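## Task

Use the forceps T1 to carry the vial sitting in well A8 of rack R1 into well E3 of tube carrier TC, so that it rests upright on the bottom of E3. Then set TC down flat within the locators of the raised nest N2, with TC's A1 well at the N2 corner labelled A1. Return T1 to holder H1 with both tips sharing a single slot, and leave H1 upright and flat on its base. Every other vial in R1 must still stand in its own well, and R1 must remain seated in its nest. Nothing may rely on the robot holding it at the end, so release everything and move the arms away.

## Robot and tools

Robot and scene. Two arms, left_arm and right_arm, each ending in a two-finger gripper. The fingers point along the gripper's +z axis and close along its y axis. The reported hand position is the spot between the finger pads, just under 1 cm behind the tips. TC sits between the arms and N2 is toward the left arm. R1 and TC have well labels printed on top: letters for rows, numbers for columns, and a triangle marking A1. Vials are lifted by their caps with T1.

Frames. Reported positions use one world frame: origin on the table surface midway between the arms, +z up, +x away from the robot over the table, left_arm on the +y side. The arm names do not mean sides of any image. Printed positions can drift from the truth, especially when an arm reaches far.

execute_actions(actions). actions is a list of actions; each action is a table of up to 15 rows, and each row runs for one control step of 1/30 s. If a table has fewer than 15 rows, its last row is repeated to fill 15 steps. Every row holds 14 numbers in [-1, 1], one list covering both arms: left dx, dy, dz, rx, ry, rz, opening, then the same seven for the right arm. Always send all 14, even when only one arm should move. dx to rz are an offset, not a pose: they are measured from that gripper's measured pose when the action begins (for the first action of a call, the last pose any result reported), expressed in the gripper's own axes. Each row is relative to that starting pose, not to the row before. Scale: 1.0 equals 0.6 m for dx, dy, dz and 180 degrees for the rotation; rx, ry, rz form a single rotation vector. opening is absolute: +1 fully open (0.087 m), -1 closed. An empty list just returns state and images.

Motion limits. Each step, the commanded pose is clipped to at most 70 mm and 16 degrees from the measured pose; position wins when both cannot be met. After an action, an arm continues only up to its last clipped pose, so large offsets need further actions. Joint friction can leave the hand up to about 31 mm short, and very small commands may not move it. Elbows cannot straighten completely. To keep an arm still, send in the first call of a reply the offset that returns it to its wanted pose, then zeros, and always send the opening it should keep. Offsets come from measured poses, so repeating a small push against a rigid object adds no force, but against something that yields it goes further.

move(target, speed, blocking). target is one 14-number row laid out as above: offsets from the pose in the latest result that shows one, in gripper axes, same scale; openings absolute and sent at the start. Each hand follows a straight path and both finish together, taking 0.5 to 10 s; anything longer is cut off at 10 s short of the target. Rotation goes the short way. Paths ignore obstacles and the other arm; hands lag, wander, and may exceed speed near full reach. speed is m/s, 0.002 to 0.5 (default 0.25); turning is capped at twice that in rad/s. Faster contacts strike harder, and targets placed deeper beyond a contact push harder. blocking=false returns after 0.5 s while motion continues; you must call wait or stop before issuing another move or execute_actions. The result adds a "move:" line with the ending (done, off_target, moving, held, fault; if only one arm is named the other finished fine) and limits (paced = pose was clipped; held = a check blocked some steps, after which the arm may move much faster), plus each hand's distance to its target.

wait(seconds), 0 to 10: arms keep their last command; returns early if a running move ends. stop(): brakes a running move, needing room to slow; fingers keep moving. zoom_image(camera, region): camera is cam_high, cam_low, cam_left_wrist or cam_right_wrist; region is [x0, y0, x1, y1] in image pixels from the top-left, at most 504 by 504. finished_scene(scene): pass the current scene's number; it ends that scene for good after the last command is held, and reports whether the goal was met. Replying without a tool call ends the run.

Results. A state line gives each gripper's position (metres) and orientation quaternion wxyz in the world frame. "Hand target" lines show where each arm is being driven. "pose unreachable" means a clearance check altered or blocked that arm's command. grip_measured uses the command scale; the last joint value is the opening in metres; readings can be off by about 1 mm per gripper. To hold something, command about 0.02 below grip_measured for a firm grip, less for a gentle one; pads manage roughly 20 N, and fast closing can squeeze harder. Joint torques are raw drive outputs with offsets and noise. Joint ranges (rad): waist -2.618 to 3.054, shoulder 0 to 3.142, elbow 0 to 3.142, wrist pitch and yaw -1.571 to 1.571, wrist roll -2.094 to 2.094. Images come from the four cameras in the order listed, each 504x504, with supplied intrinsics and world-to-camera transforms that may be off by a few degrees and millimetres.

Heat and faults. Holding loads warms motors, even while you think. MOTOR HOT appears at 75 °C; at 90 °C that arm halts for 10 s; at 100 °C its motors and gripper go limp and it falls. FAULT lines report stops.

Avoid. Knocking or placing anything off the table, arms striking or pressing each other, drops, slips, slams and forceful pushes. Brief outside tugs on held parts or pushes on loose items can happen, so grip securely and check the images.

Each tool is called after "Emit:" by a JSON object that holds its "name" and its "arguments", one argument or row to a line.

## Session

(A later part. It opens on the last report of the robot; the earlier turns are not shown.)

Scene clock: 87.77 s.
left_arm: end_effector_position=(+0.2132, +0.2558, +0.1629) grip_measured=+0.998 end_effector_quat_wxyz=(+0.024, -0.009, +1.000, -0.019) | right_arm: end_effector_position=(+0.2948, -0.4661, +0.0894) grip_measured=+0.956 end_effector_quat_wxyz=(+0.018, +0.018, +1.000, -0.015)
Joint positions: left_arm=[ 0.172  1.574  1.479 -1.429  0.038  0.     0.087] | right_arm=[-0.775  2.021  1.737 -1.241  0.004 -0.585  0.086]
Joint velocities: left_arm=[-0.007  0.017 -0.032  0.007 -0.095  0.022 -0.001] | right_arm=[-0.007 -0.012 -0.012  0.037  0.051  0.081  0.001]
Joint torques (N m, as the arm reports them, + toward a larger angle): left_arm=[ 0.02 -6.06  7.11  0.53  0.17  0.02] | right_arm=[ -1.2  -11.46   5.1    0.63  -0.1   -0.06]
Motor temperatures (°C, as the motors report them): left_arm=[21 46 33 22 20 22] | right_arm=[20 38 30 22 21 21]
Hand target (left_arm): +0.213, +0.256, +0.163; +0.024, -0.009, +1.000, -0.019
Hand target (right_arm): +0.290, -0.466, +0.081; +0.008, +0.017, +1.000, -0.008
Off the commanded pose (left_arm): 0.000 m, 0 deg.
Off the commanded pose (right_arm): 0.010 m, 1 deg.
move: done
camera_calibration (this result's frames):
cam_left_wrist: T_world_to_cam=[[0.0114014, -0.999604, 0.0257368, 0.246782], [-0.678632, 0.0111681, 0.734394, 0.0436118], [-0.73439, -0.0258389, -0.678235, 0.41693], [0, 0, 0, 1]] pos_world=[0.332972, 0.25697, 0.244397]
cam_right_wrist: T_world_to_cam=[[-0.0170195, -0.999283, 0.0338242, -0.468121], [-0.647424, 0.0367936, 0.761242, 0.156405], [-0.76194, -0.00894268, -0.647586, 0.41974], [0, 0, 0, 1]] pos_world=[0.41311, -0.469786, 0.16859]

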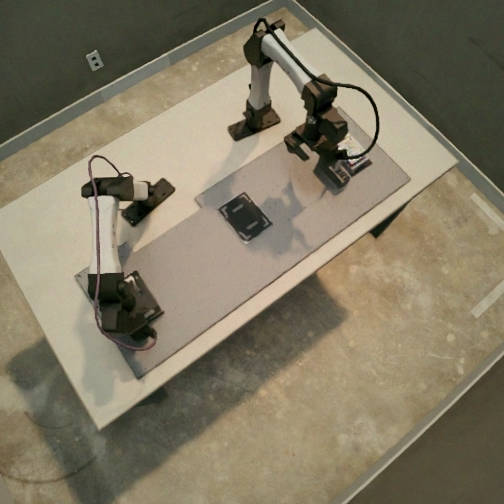

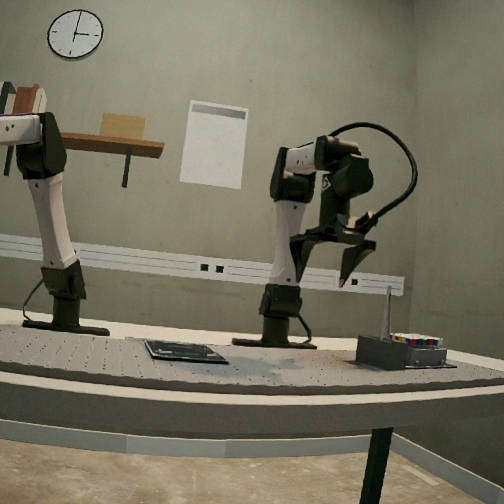

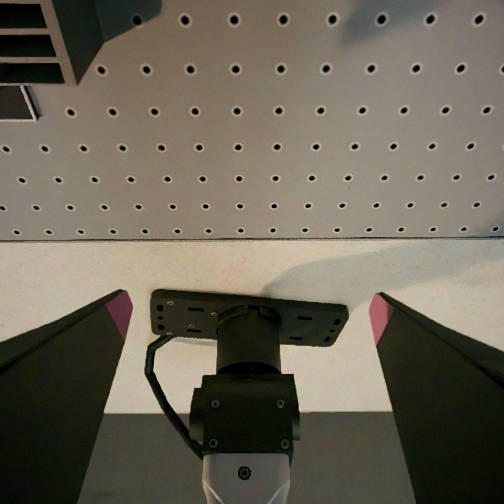

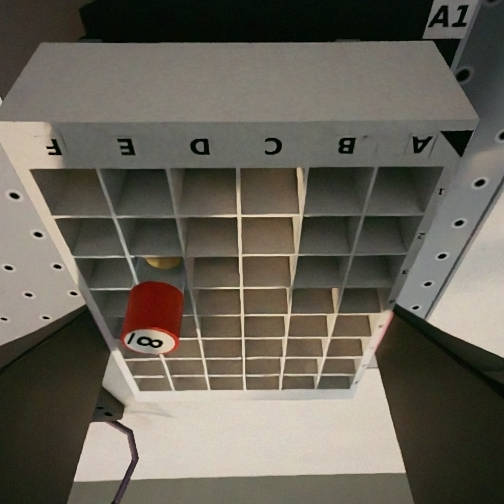

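Overshot; want y≈-0.4615 and x back ~5 mm.

Emit:
{"name": "move", "arguments": {
  "target": [0,0,0,0,0,0,1,0.015,0.012,-0.005,-0.008,0.01,0,0.9],
  "speed": 0.006
}}

Scene clock: 91.67 s.
left_arm: end_effector_position=(+0.2132, +0.2558, +0.1629) grip_measured=+0.998 end_effector_quat_wxyz=(+0.024, -0.009, +1.000, -0.019) | right_arm: end_effector_position=(+0.2907, -0.4632, +0.0899) grip_measured=+0.956 end_effector_quat_wxyz=(+0.009, +0.017, +1.000, -0.009)
Joint positions: left_arm=[ 0.172  1.574  1.479 -1.429  0.038  0.     0.087] | right_arm=[-0.775  2.021  1.737 -1.261  0.004 -0.586  0.086]
Joint velocities: left_arm=[-0.017 -0.012 -0.027  0.022 -0.051 -0.007 -0.   ] | right_arm=[ 0.002 -0.017 -0.017 -0.051  0.007 -0.022 -0.   ]
Joint torques (N m, as the arm reports them, + toward a larger angle): left_arm=[ 0.08 -6.01  7.24  0.52  0.18  0.04] | right_arm=[ -0.54 -12.77   6.57   0.31  -0.16  -0.04]
Motor temperatures (°C, as the motors report them): left_arm=[21 46 34 22 20 22] | right_arm=[20 39 30 22 21 21]
Hand target (left_arm): +0.213, +0.256, +0.163; +0.024, -0.009, +1.000, -0.019
Hand target (right_arm): +0.286, -0.459, +0.092; +0.002, +0.018, +1.000, -0.002
Off the commanded pose (left_arm): 0.000 m, 0 deg.
Off the commanded pose (right_arm): 0.007 m, 1 deg.
move: done
camera_calibration (this result's frames):
cam_left_wrist: T_world_to_cam=[[0.0114014, -0.999604, 0.0257368, 0.246782], [-0.678632, 0.0111681, 0.734394, 0.0436118], [-0.73439, -0.0258389, -0.678235, 0.41693], [0, 0, 0, 1]] pos_world=[0.332972, 0.25697, 0.244397]
cam_right_wrist: T_world_to_cam=[[-0.0161761, -0.999619, 0.0223576, -0.464652], [-0.634817, 0.0275433, 0.772172, 0.144299], [-0.772493, -0.0017023, -0.635021, 0.422258], [0, 0, 0, 1]] pos_world=[0.410278, -0.467731, 0.167108]

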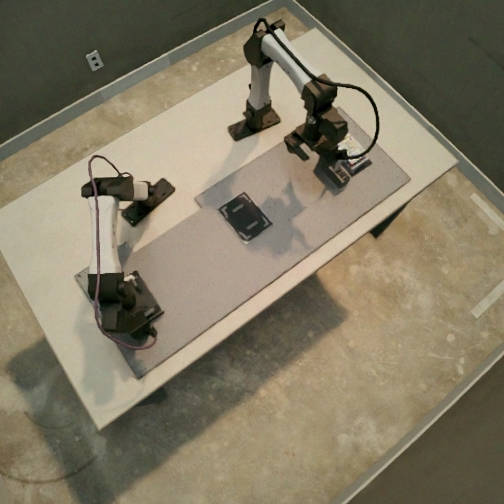

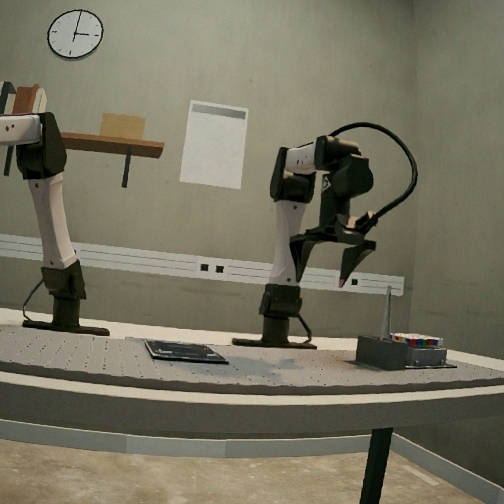

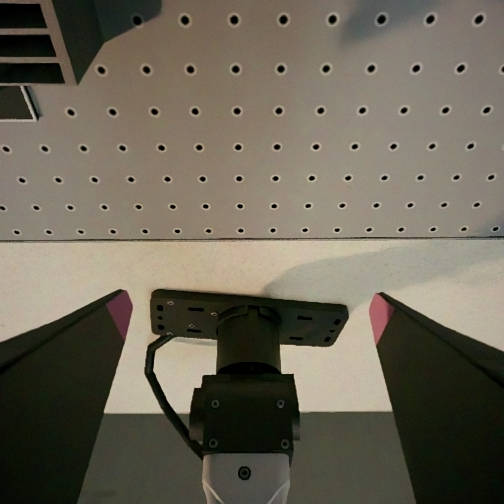

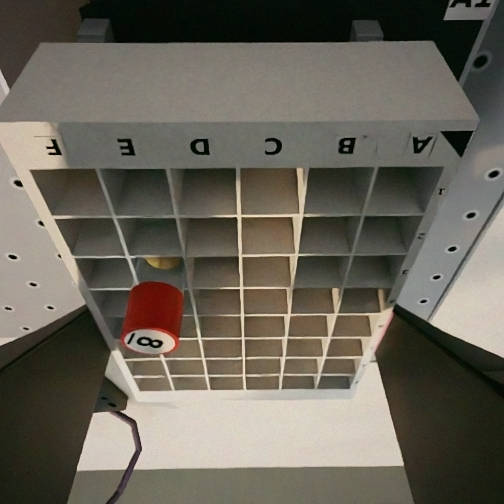

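Emit:
{"name": "move", "arguments": {
  "target": [0,0,0,0,0,0,1,0.012,0.009,0.035,-0.005,0.005,0,0.9],
  "speed": 0.006
}}

Scene clock: 95.93 s.
left_arm: end_effector_position=(+0.2132, +0.2558, +0.1629) grip_measured=+0.998 end_effector_quat_wxyz=(+0.024, -0.009, +1.000, -0.019) | right_arm: end_effector_position=(+0.2921, -0.4642, +0.0864) grip_measured=+0.956 end_effector_quat_wxyz=(+0.022, +0.017, +0.999, -0.017)
Joint positions: left_arm=[ 0.172  1.574  1.479 -1.429  0.038  0.     0.087] | right_arm=[-0.775  1.998  1.692 -1.21   0.004 -0.586  0.086]
Joint velocities: left_arm=[-0.007  0.012  0.017  0.007 -0.007 -0.095 -0.   ] | right_arm=[ 0.007 -0.007 -0.012 -0.037  0.066 -0.007 -0.   ]
Joint torques (N m, as the arm reports them, + toward a larger angle): left_arm=[ 0.03 -5.95  7.15  0.53  0.21  0.04] | right_arm=[ -0.66 -10.63   3.15   0.7   -0.14  -0.04]
Motor temperatures (°C, as the motors report them): left_arm=[21 45 34 22 20 22] | right_arm=[20 39 30 22 21 21]
Hand target (left_arm): +0.213, +0.256, +0.163; +0.024, -0.009, +1.000, -0.019
Hand target (right_arm): +0.284, -0.458, +0.070; +0.001, +0.018, +1.000, -0.001
Off the commanded pose (left_arm): 0.000 m, 0 deg.
Off the commanded pose (right_arm): 0.020 m, 3 deg.
move: off_target (right_arm)
camera_calibration (this result's frames):
cam_left_wrist: T_world_to_cam=[[0.0114014, -0.999604, 0.0257368, 0.246782], [-0.678632, 0.0111681, 0.734394, 0.0436118], [-0.73439, -0.0258389, -0.678235, 0.41693], [0, 0, 0, 1]] pos_world=[0.332972, 0.25697, 0.244397]
cam_right_wrist: T_world_to_cam=[[-0.016934, -0.999077, 0.0394645, -0.466542], [-0.65355, 0.0409313, 0.755776, 0.161017], [-0.756694, -0.0129937, -0.65364, 0.412844], [0, 0, 0, 1]] pos_world=[0.409729, -0.467338, 0.16657]

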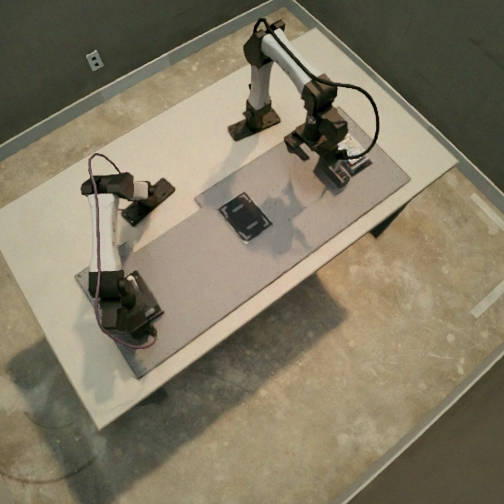

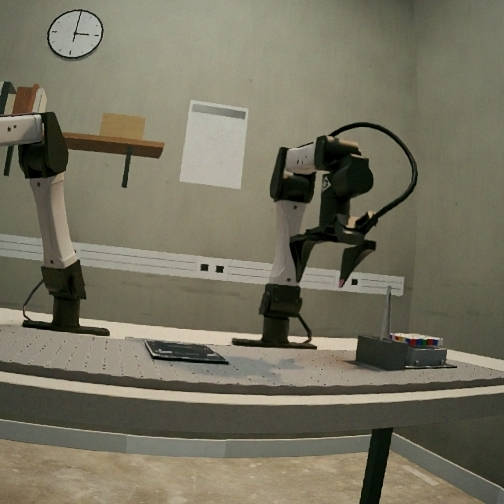

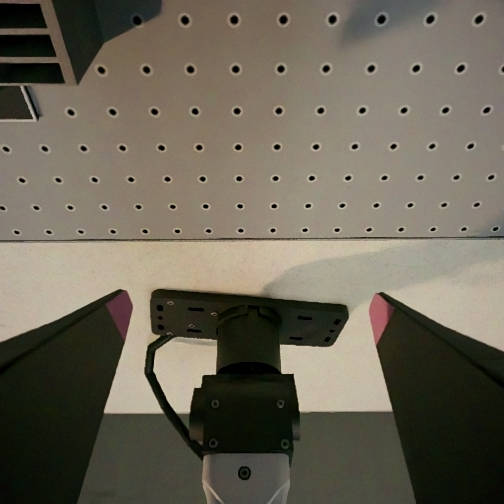

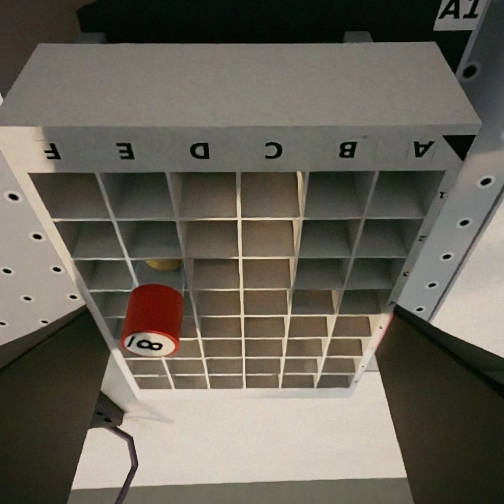

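Resting on locators. Lift slightly, shift back and +y.

Emit:
{"name": "move", "arguments": {
  "target": [0,0,0,0,0,0,1,0.02,0.016,-0.012,-0.01,0.013,0,0.9],
  "speed": 0.006
}}

Scene clock: 100.73 s.
left_arm: end_effector_position=(+0.2132, +0.2558, +0.1629) grip_measured=+0.998 end_effector_quat_wxyz=(+0.024, -0.009, +1.000, -0.019) | right_arm: end_effector_position=(+0.2853, -0.4593, +0.0879) grip_measured=+0.956 end_effector_quat_wxyz=(+0.009, +0.017, +1.000, -0.009)
Joint positions: left_arm=[ 0.172  1.574  1.479 -1.429  0.038  0.     0.087] | right_arm=[-0.775  1.996  1.692 -1.243  0.004 -0.586  0.086]
Joint velocities: left_arm=[ 0.002 -0.032  0.007  0.022  0.022 -0.066 -0.   ] | right_arm=[-0.012 -0.002  0.002 -0.022  0.022 -0.007 -0.   ]
Joint torques (N m, as the arm reports them, + toward a larger angle): left_arm=[ 0.03 -6.09  7.14  0.55  0.18  0.03] | right_arm=[ -0.31 -12.77   7.05   0.25  -0.12  -0.02]
Motor temperatures (°C, as the motors report them): left_arm=[21 45 34 22 20 22] | right_arm=[20 40 30 22 21 21]
Hand target (left_arm): +0.213, +0.256, +0.163; +0.024, -0.009, +1.000, -0.019
Hand target (right_arm): +0.280, -0.454, +0.093; +0.002, +0.018, +1.000, -0.001
Off the commanded pose (left_arm): 0.000 m, 0 deg.
Off the commanded pose (right_arm): 0.009 m, 1 deg.
move: done
camera_calibration (this result's frames):
cam_left_wrist: T_world_to_cam=[[0.0114014, -0.999604, 0.0257368, 0.246782], [-0.678632, 0.0111681, 0.734394, 0.0436118], [-0.73439, -0.0258389, -0.678235, 0.41693], [0, 0, 0, 1]] pos_world=[0.332972, 0.25697, 0.244397]
cam_right_wrist: T_world_to_cam=[[-0.0161489, -0.999639, 0.0214908, -0.460761], [-0.633858, 0.0268578, 0.772983, 0.141664], [-0.773281, -0.00113932, -0.634062, 0.41718], [0, 0, 0, 1]] pos_world=[0.404951, -0.463924, 0.164916]

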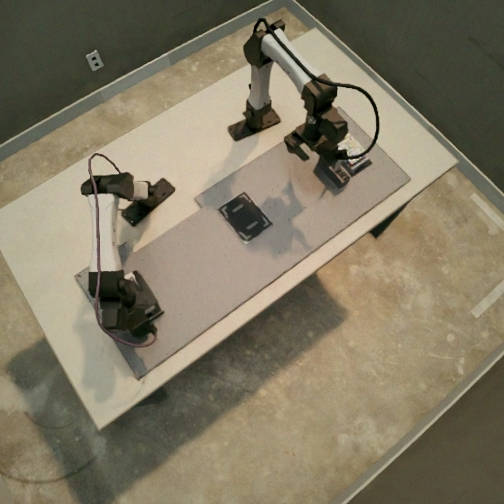

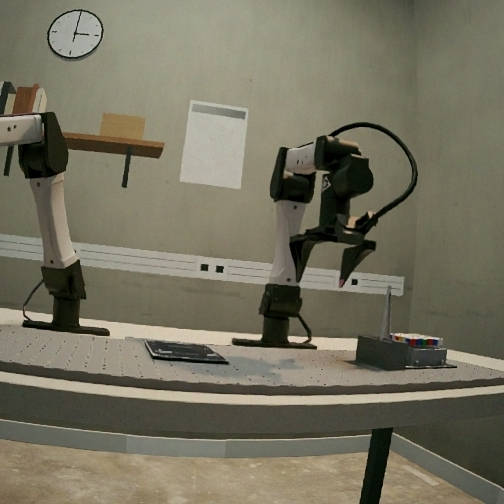

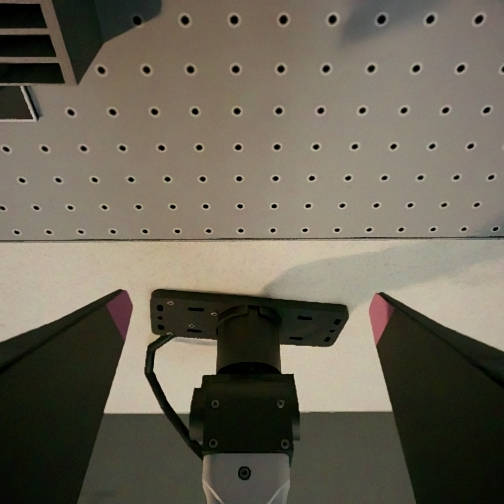

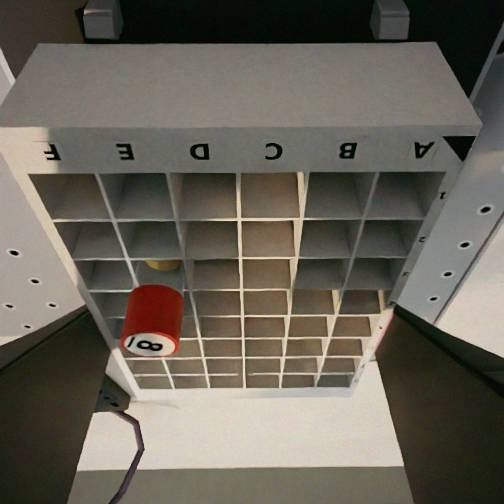

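Descent drifts +x/−y, which suits.

Emit:
{"name": "move", "arguments": {
  "target": [0,0,0,0,0,0,1,0,0,0.035,0,0,0,0.9],
  "speed": 0.006
}}

Scene clock: 104.77 s.
left_arm: end_effector_position=(+0.2132, +0.2558, +0.1629) grip_measured=+0.998 end_effector_quat_wxyz=(+0.024, -0.009, +1.000, -0.019) | right_arm: end_effector_position=(+0.2848, -0.4608, +0.0777) grip_measured=+0.956 end_effector_quat_wxyz=(+0.009, +0.018, +1.000, -0.013)
Joint positions: left_arm=[ 0.172  1.574  1.479 -1.429  0.038  0.     0.087] | right_arm=[-0.776  1.996  1.652 -1.198  0.012 -0.586  0.086]
Joint velocities: left_arm=[-0.017  0.022 -0.002  0.022 -0.022  0.007 -0.001] | right_arm=[ 0.002 -0.017 -0.002  0.022 -0.051  0.051 -0.001]
Joint torques (N m, as the arm reports them, + toward a larger angle): left_arm=[ 0.03 -6.03  7.04  0.52  0.21  0.04] | right_arm=[ -0.58 -11.06   4.64   0.76  -0.18  -0.04]
Motor temperatures (°C, as the motors report them): left_arm=[21 45 34 22 20 22] | right_arm=[20 41 30 22 21 21]
Hand target (left_arm): +0.213, +0.256, +0.163; +0.024, -0.009, +1.000, -0.019
Hand target (right_arm): +0.285, -0.460, +0.067; +0.008, +0.017, +1.000, -0.008
Off the commanded pose (left_arm): 0.000 m, 0 deg.
Off the commanded pose (right_arm): 0.011 m, 1 deg.
move: off_target (right_arm)
camera_calibration (this result's frames):
cam_left_wrist: T_world_to_cam=[[0.0114014, -0.999604, 0.0257368, 0.246782], [-0.678632, 0.0111681, 0.734394, 0.0436118], [-0.73439, -0.0258389, -0.678235, 0.41693], [0, 0, 0, 1]] pos_world=[0.332972, 0.25697, 0.244397]
cam_right_wrist: T_world_to_cam=[[-0.0167292, -0.999386, 0.0307982, -0.462463], [-0.633769, 0.0344231, 0.772756, 0.15271], [-0.773341, -0.00659135, -0.633956, 0.407887], [0, 0, 0, 1]] pos_world=[0.404482, -0.464747, 0.154818]

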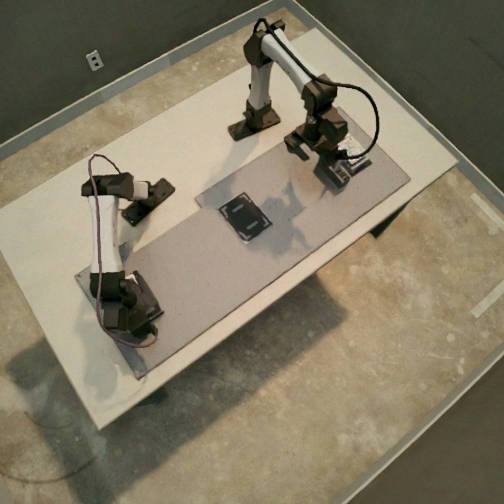

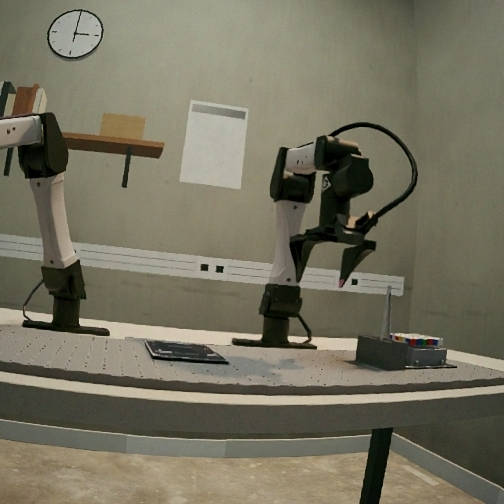

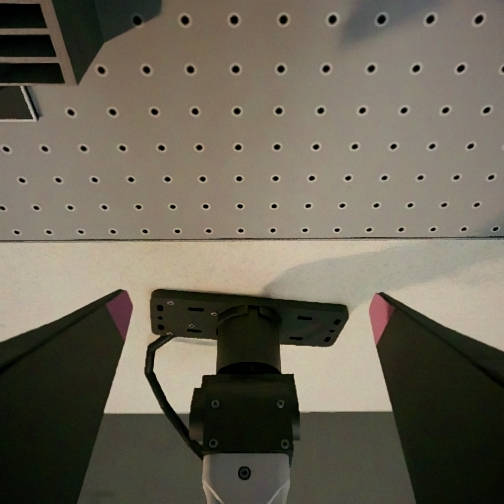

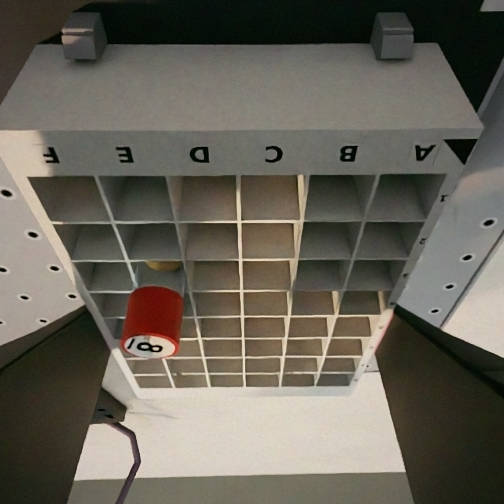

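Emit:
{"name": "move", "arguments": {
  "target": [0,0,0,0,0,0,1,0,0,0,0,0,0,1]
}}

Emit:
{"name": "move", "arguments": {
  "target": [0,0,0,0,0,0,1,0,0,-0.13,0,0,0,1],
  "speed": 0.04
}}

Emit:
{"name": "finished_scene", "arguments": {
  "scene": 2
}}

Scene clock: 105.83 s.
left_arm: end_effector_position=(+0.2132, +0.2558, +0.1629) grip_measured=+0.998 end_effector_quat_wxyz=(+0.024, -0.009, +1.000, -0.019) | right_arm: end_effector_position=(+0.2848, -0.4608, +0.0777) grip_measured=+1.000 end_effector_quat_wxyz=(+0.009, +0.018, +1.000, -0.013)
Joint positions: left_arm=[ 0.172  1.574  1.479 -1.429  0.038  0.     0.087] | right_arm=[-0.776  1.996  1.652 -1.198  0.012 -0.586  0.087]
Joint velocities: left_arm=[-0.012 -0.012  0.002  0.007  0.037  0.081 -0.001] | right_arm=[-0.002 -0.002 -0.002 -0.007  0.007 -0.022  0.   ]
Joint torques (N m, as the arm reports them, + toward a larger angle): left_arm=[ 0.14 -6.06  7.07  0.5   0.21  0.04] | right_arm=[ -0.84 -12.21   6.74   0.49  -0.05  -0.05]
Motor temperatures (°C, as the motors report them): left_arm=[21 45 34 22 20 22] | right_arm=[20 41 30 22 21 21]
Hand target (left_arm): +0.213, +0.256, +0.163; +0.024, -0.009, +1.000, -0.019
Hand target (right_arm): +0.285, -0.461, +0.078; +0.009, +0.018, +1.000, -0.013
Off the commanded pose (left_arm): 0.000 m, 0 deg.
Off the commanded pose (right_arm): 0.000 m, 0 deg.
move: done
camera_calibration (this result's frames):
cam_left_wrist: T_world_to_cam=[[0.0114014, -0.999604, 0.0257368, 0.246782], [-0.678632, 0.0111681, 0.734394, 0.0436118], [-0.73439, -0.0258389, -0.678235, 0.41693], [0, 0, 0, 1]] pos_world=[0.332972, 0.25697, 0.244397]
cam_right_wrist: T_world_to_cam=[[-0.0167292, -0.999386, 0.0307982, -0.462463], [-0.633769, 0.0344231, 0.772756, 0.15271], [-0.773341, -0.00659135, -0.633956, 0.407887], [0, 0, 0, 1]] pos_world=[0.404482, -0.464747, 0.154818]

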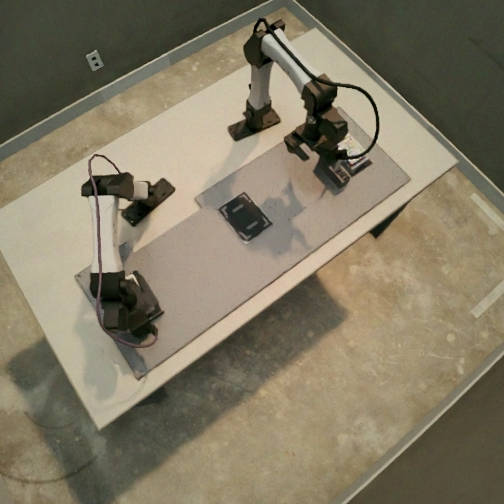

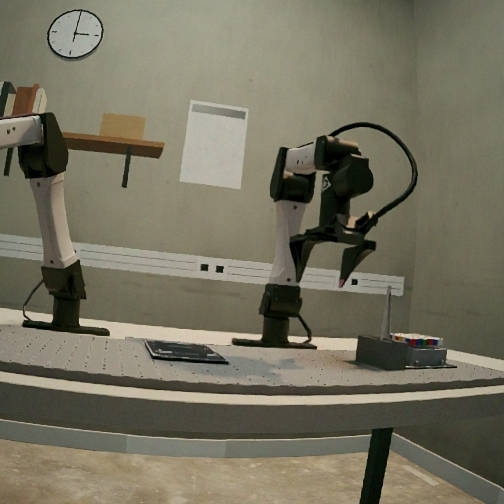

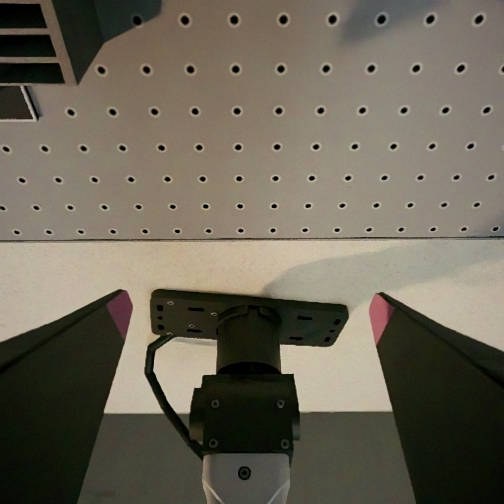

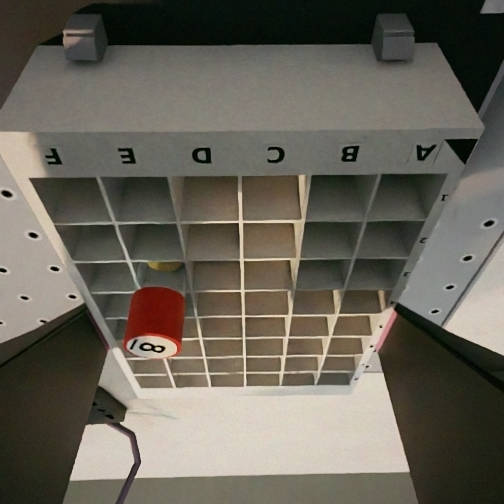

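Scene clock: 108.23 s.
left_arm: end_effector_position=(+0.2132, +0.2558, +0.1629) grip_measured=+0.998 end_effector_quat_wxyz=(+0.024, -0.009, +1.000, -0.019) | right_arm: end_effector_position=(+0.2841, -0.4603, +0.1545) grip_measured=+1.000 end_effector_quat_wxyz=(+0.013, +0.018, +1.000, -0.017)
Joint positions: left_arm=[ 0.172  1.574  1.479 -1.429  0.038  0.     0.087] | right_arm=[-0.776  1.996  1.959 -1.493  0.012 -0.586  0.087]
Joint velocities: left_arm=[-0.012  0.017 -0.002 -0.007 -0.066 -0.007 -0.   ] | right_arm=[ 0.012 -0.002 -0.002 -0.022 -0.007  0.022  0.   ]
Joint torques (N m, as the arm reports them, + toward a larger angle): left_arm=[ 0.08 -6.14  7.09  0.53  0.18  0.02] | right_arm=[ -0.14 -11.38   8.05   0.39  -0.08   0.  ]
Motor temperatures (°C, as the motors report them): left_arm=[21 45 34 22 20 22] | right_arm=[20 41 30 22 21 21]
Hand target (left_arm): +0.213, +0.256, +0.163; +0.024, -0.009, +1.000, -0.019
Hand target (right_arm): +0.284, -0.458, +0.156; +0.009, +0.018, +1.000, -0.013
Off the commanded pose (left_arm): 0.000 m, 0 deg.
Off the commanded pose (right_arm): 0.002 m, 1 deg.
move: done
camera_calibration (this result's frames):
cam_left_wrist: T_world_to_cam=[[0.0114014, -0.999604, 0.0257368, 0.246782], [-0.678632, 0.0111681, 0.734394, 0.0436118], [-0.73439, -0.0258389, -0.678235, 0.41693], [0, 0, 0, 1]] pos_world=[0.332972, 0.25697, 0.244397]
cam_right_wrist: T_world_to_cam=[[-0.0170577, -0.999151, 0.0375105, -0.465165], [-0.641171, 0.0397175, 0.766369, 0.098457], [-0.767208, -0.0109781, -0.641304, 0.453372], [0, 0, 0, 1]] pos_world=[0.403024, -0.463703, 0.232743]

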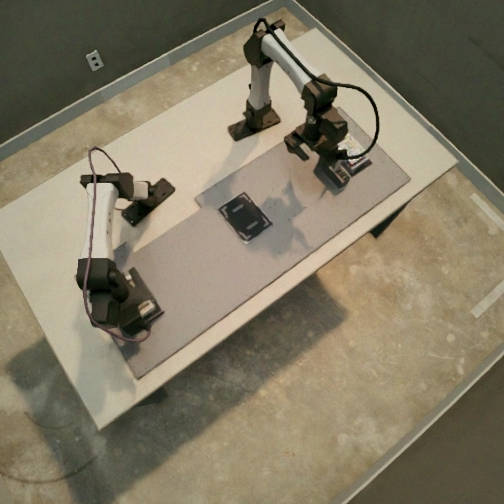

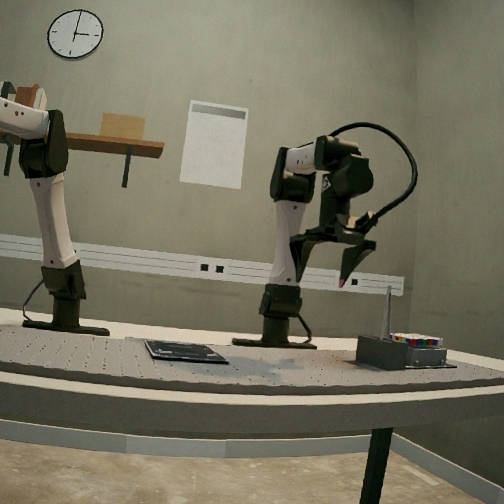

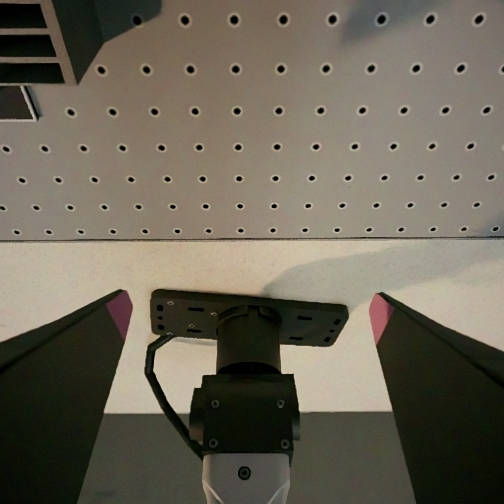

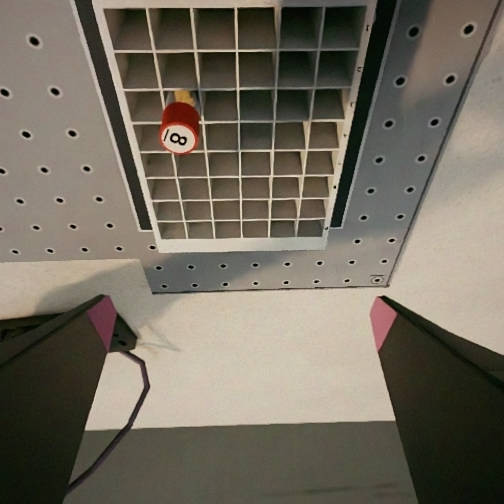

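The scene is finished: the task was done.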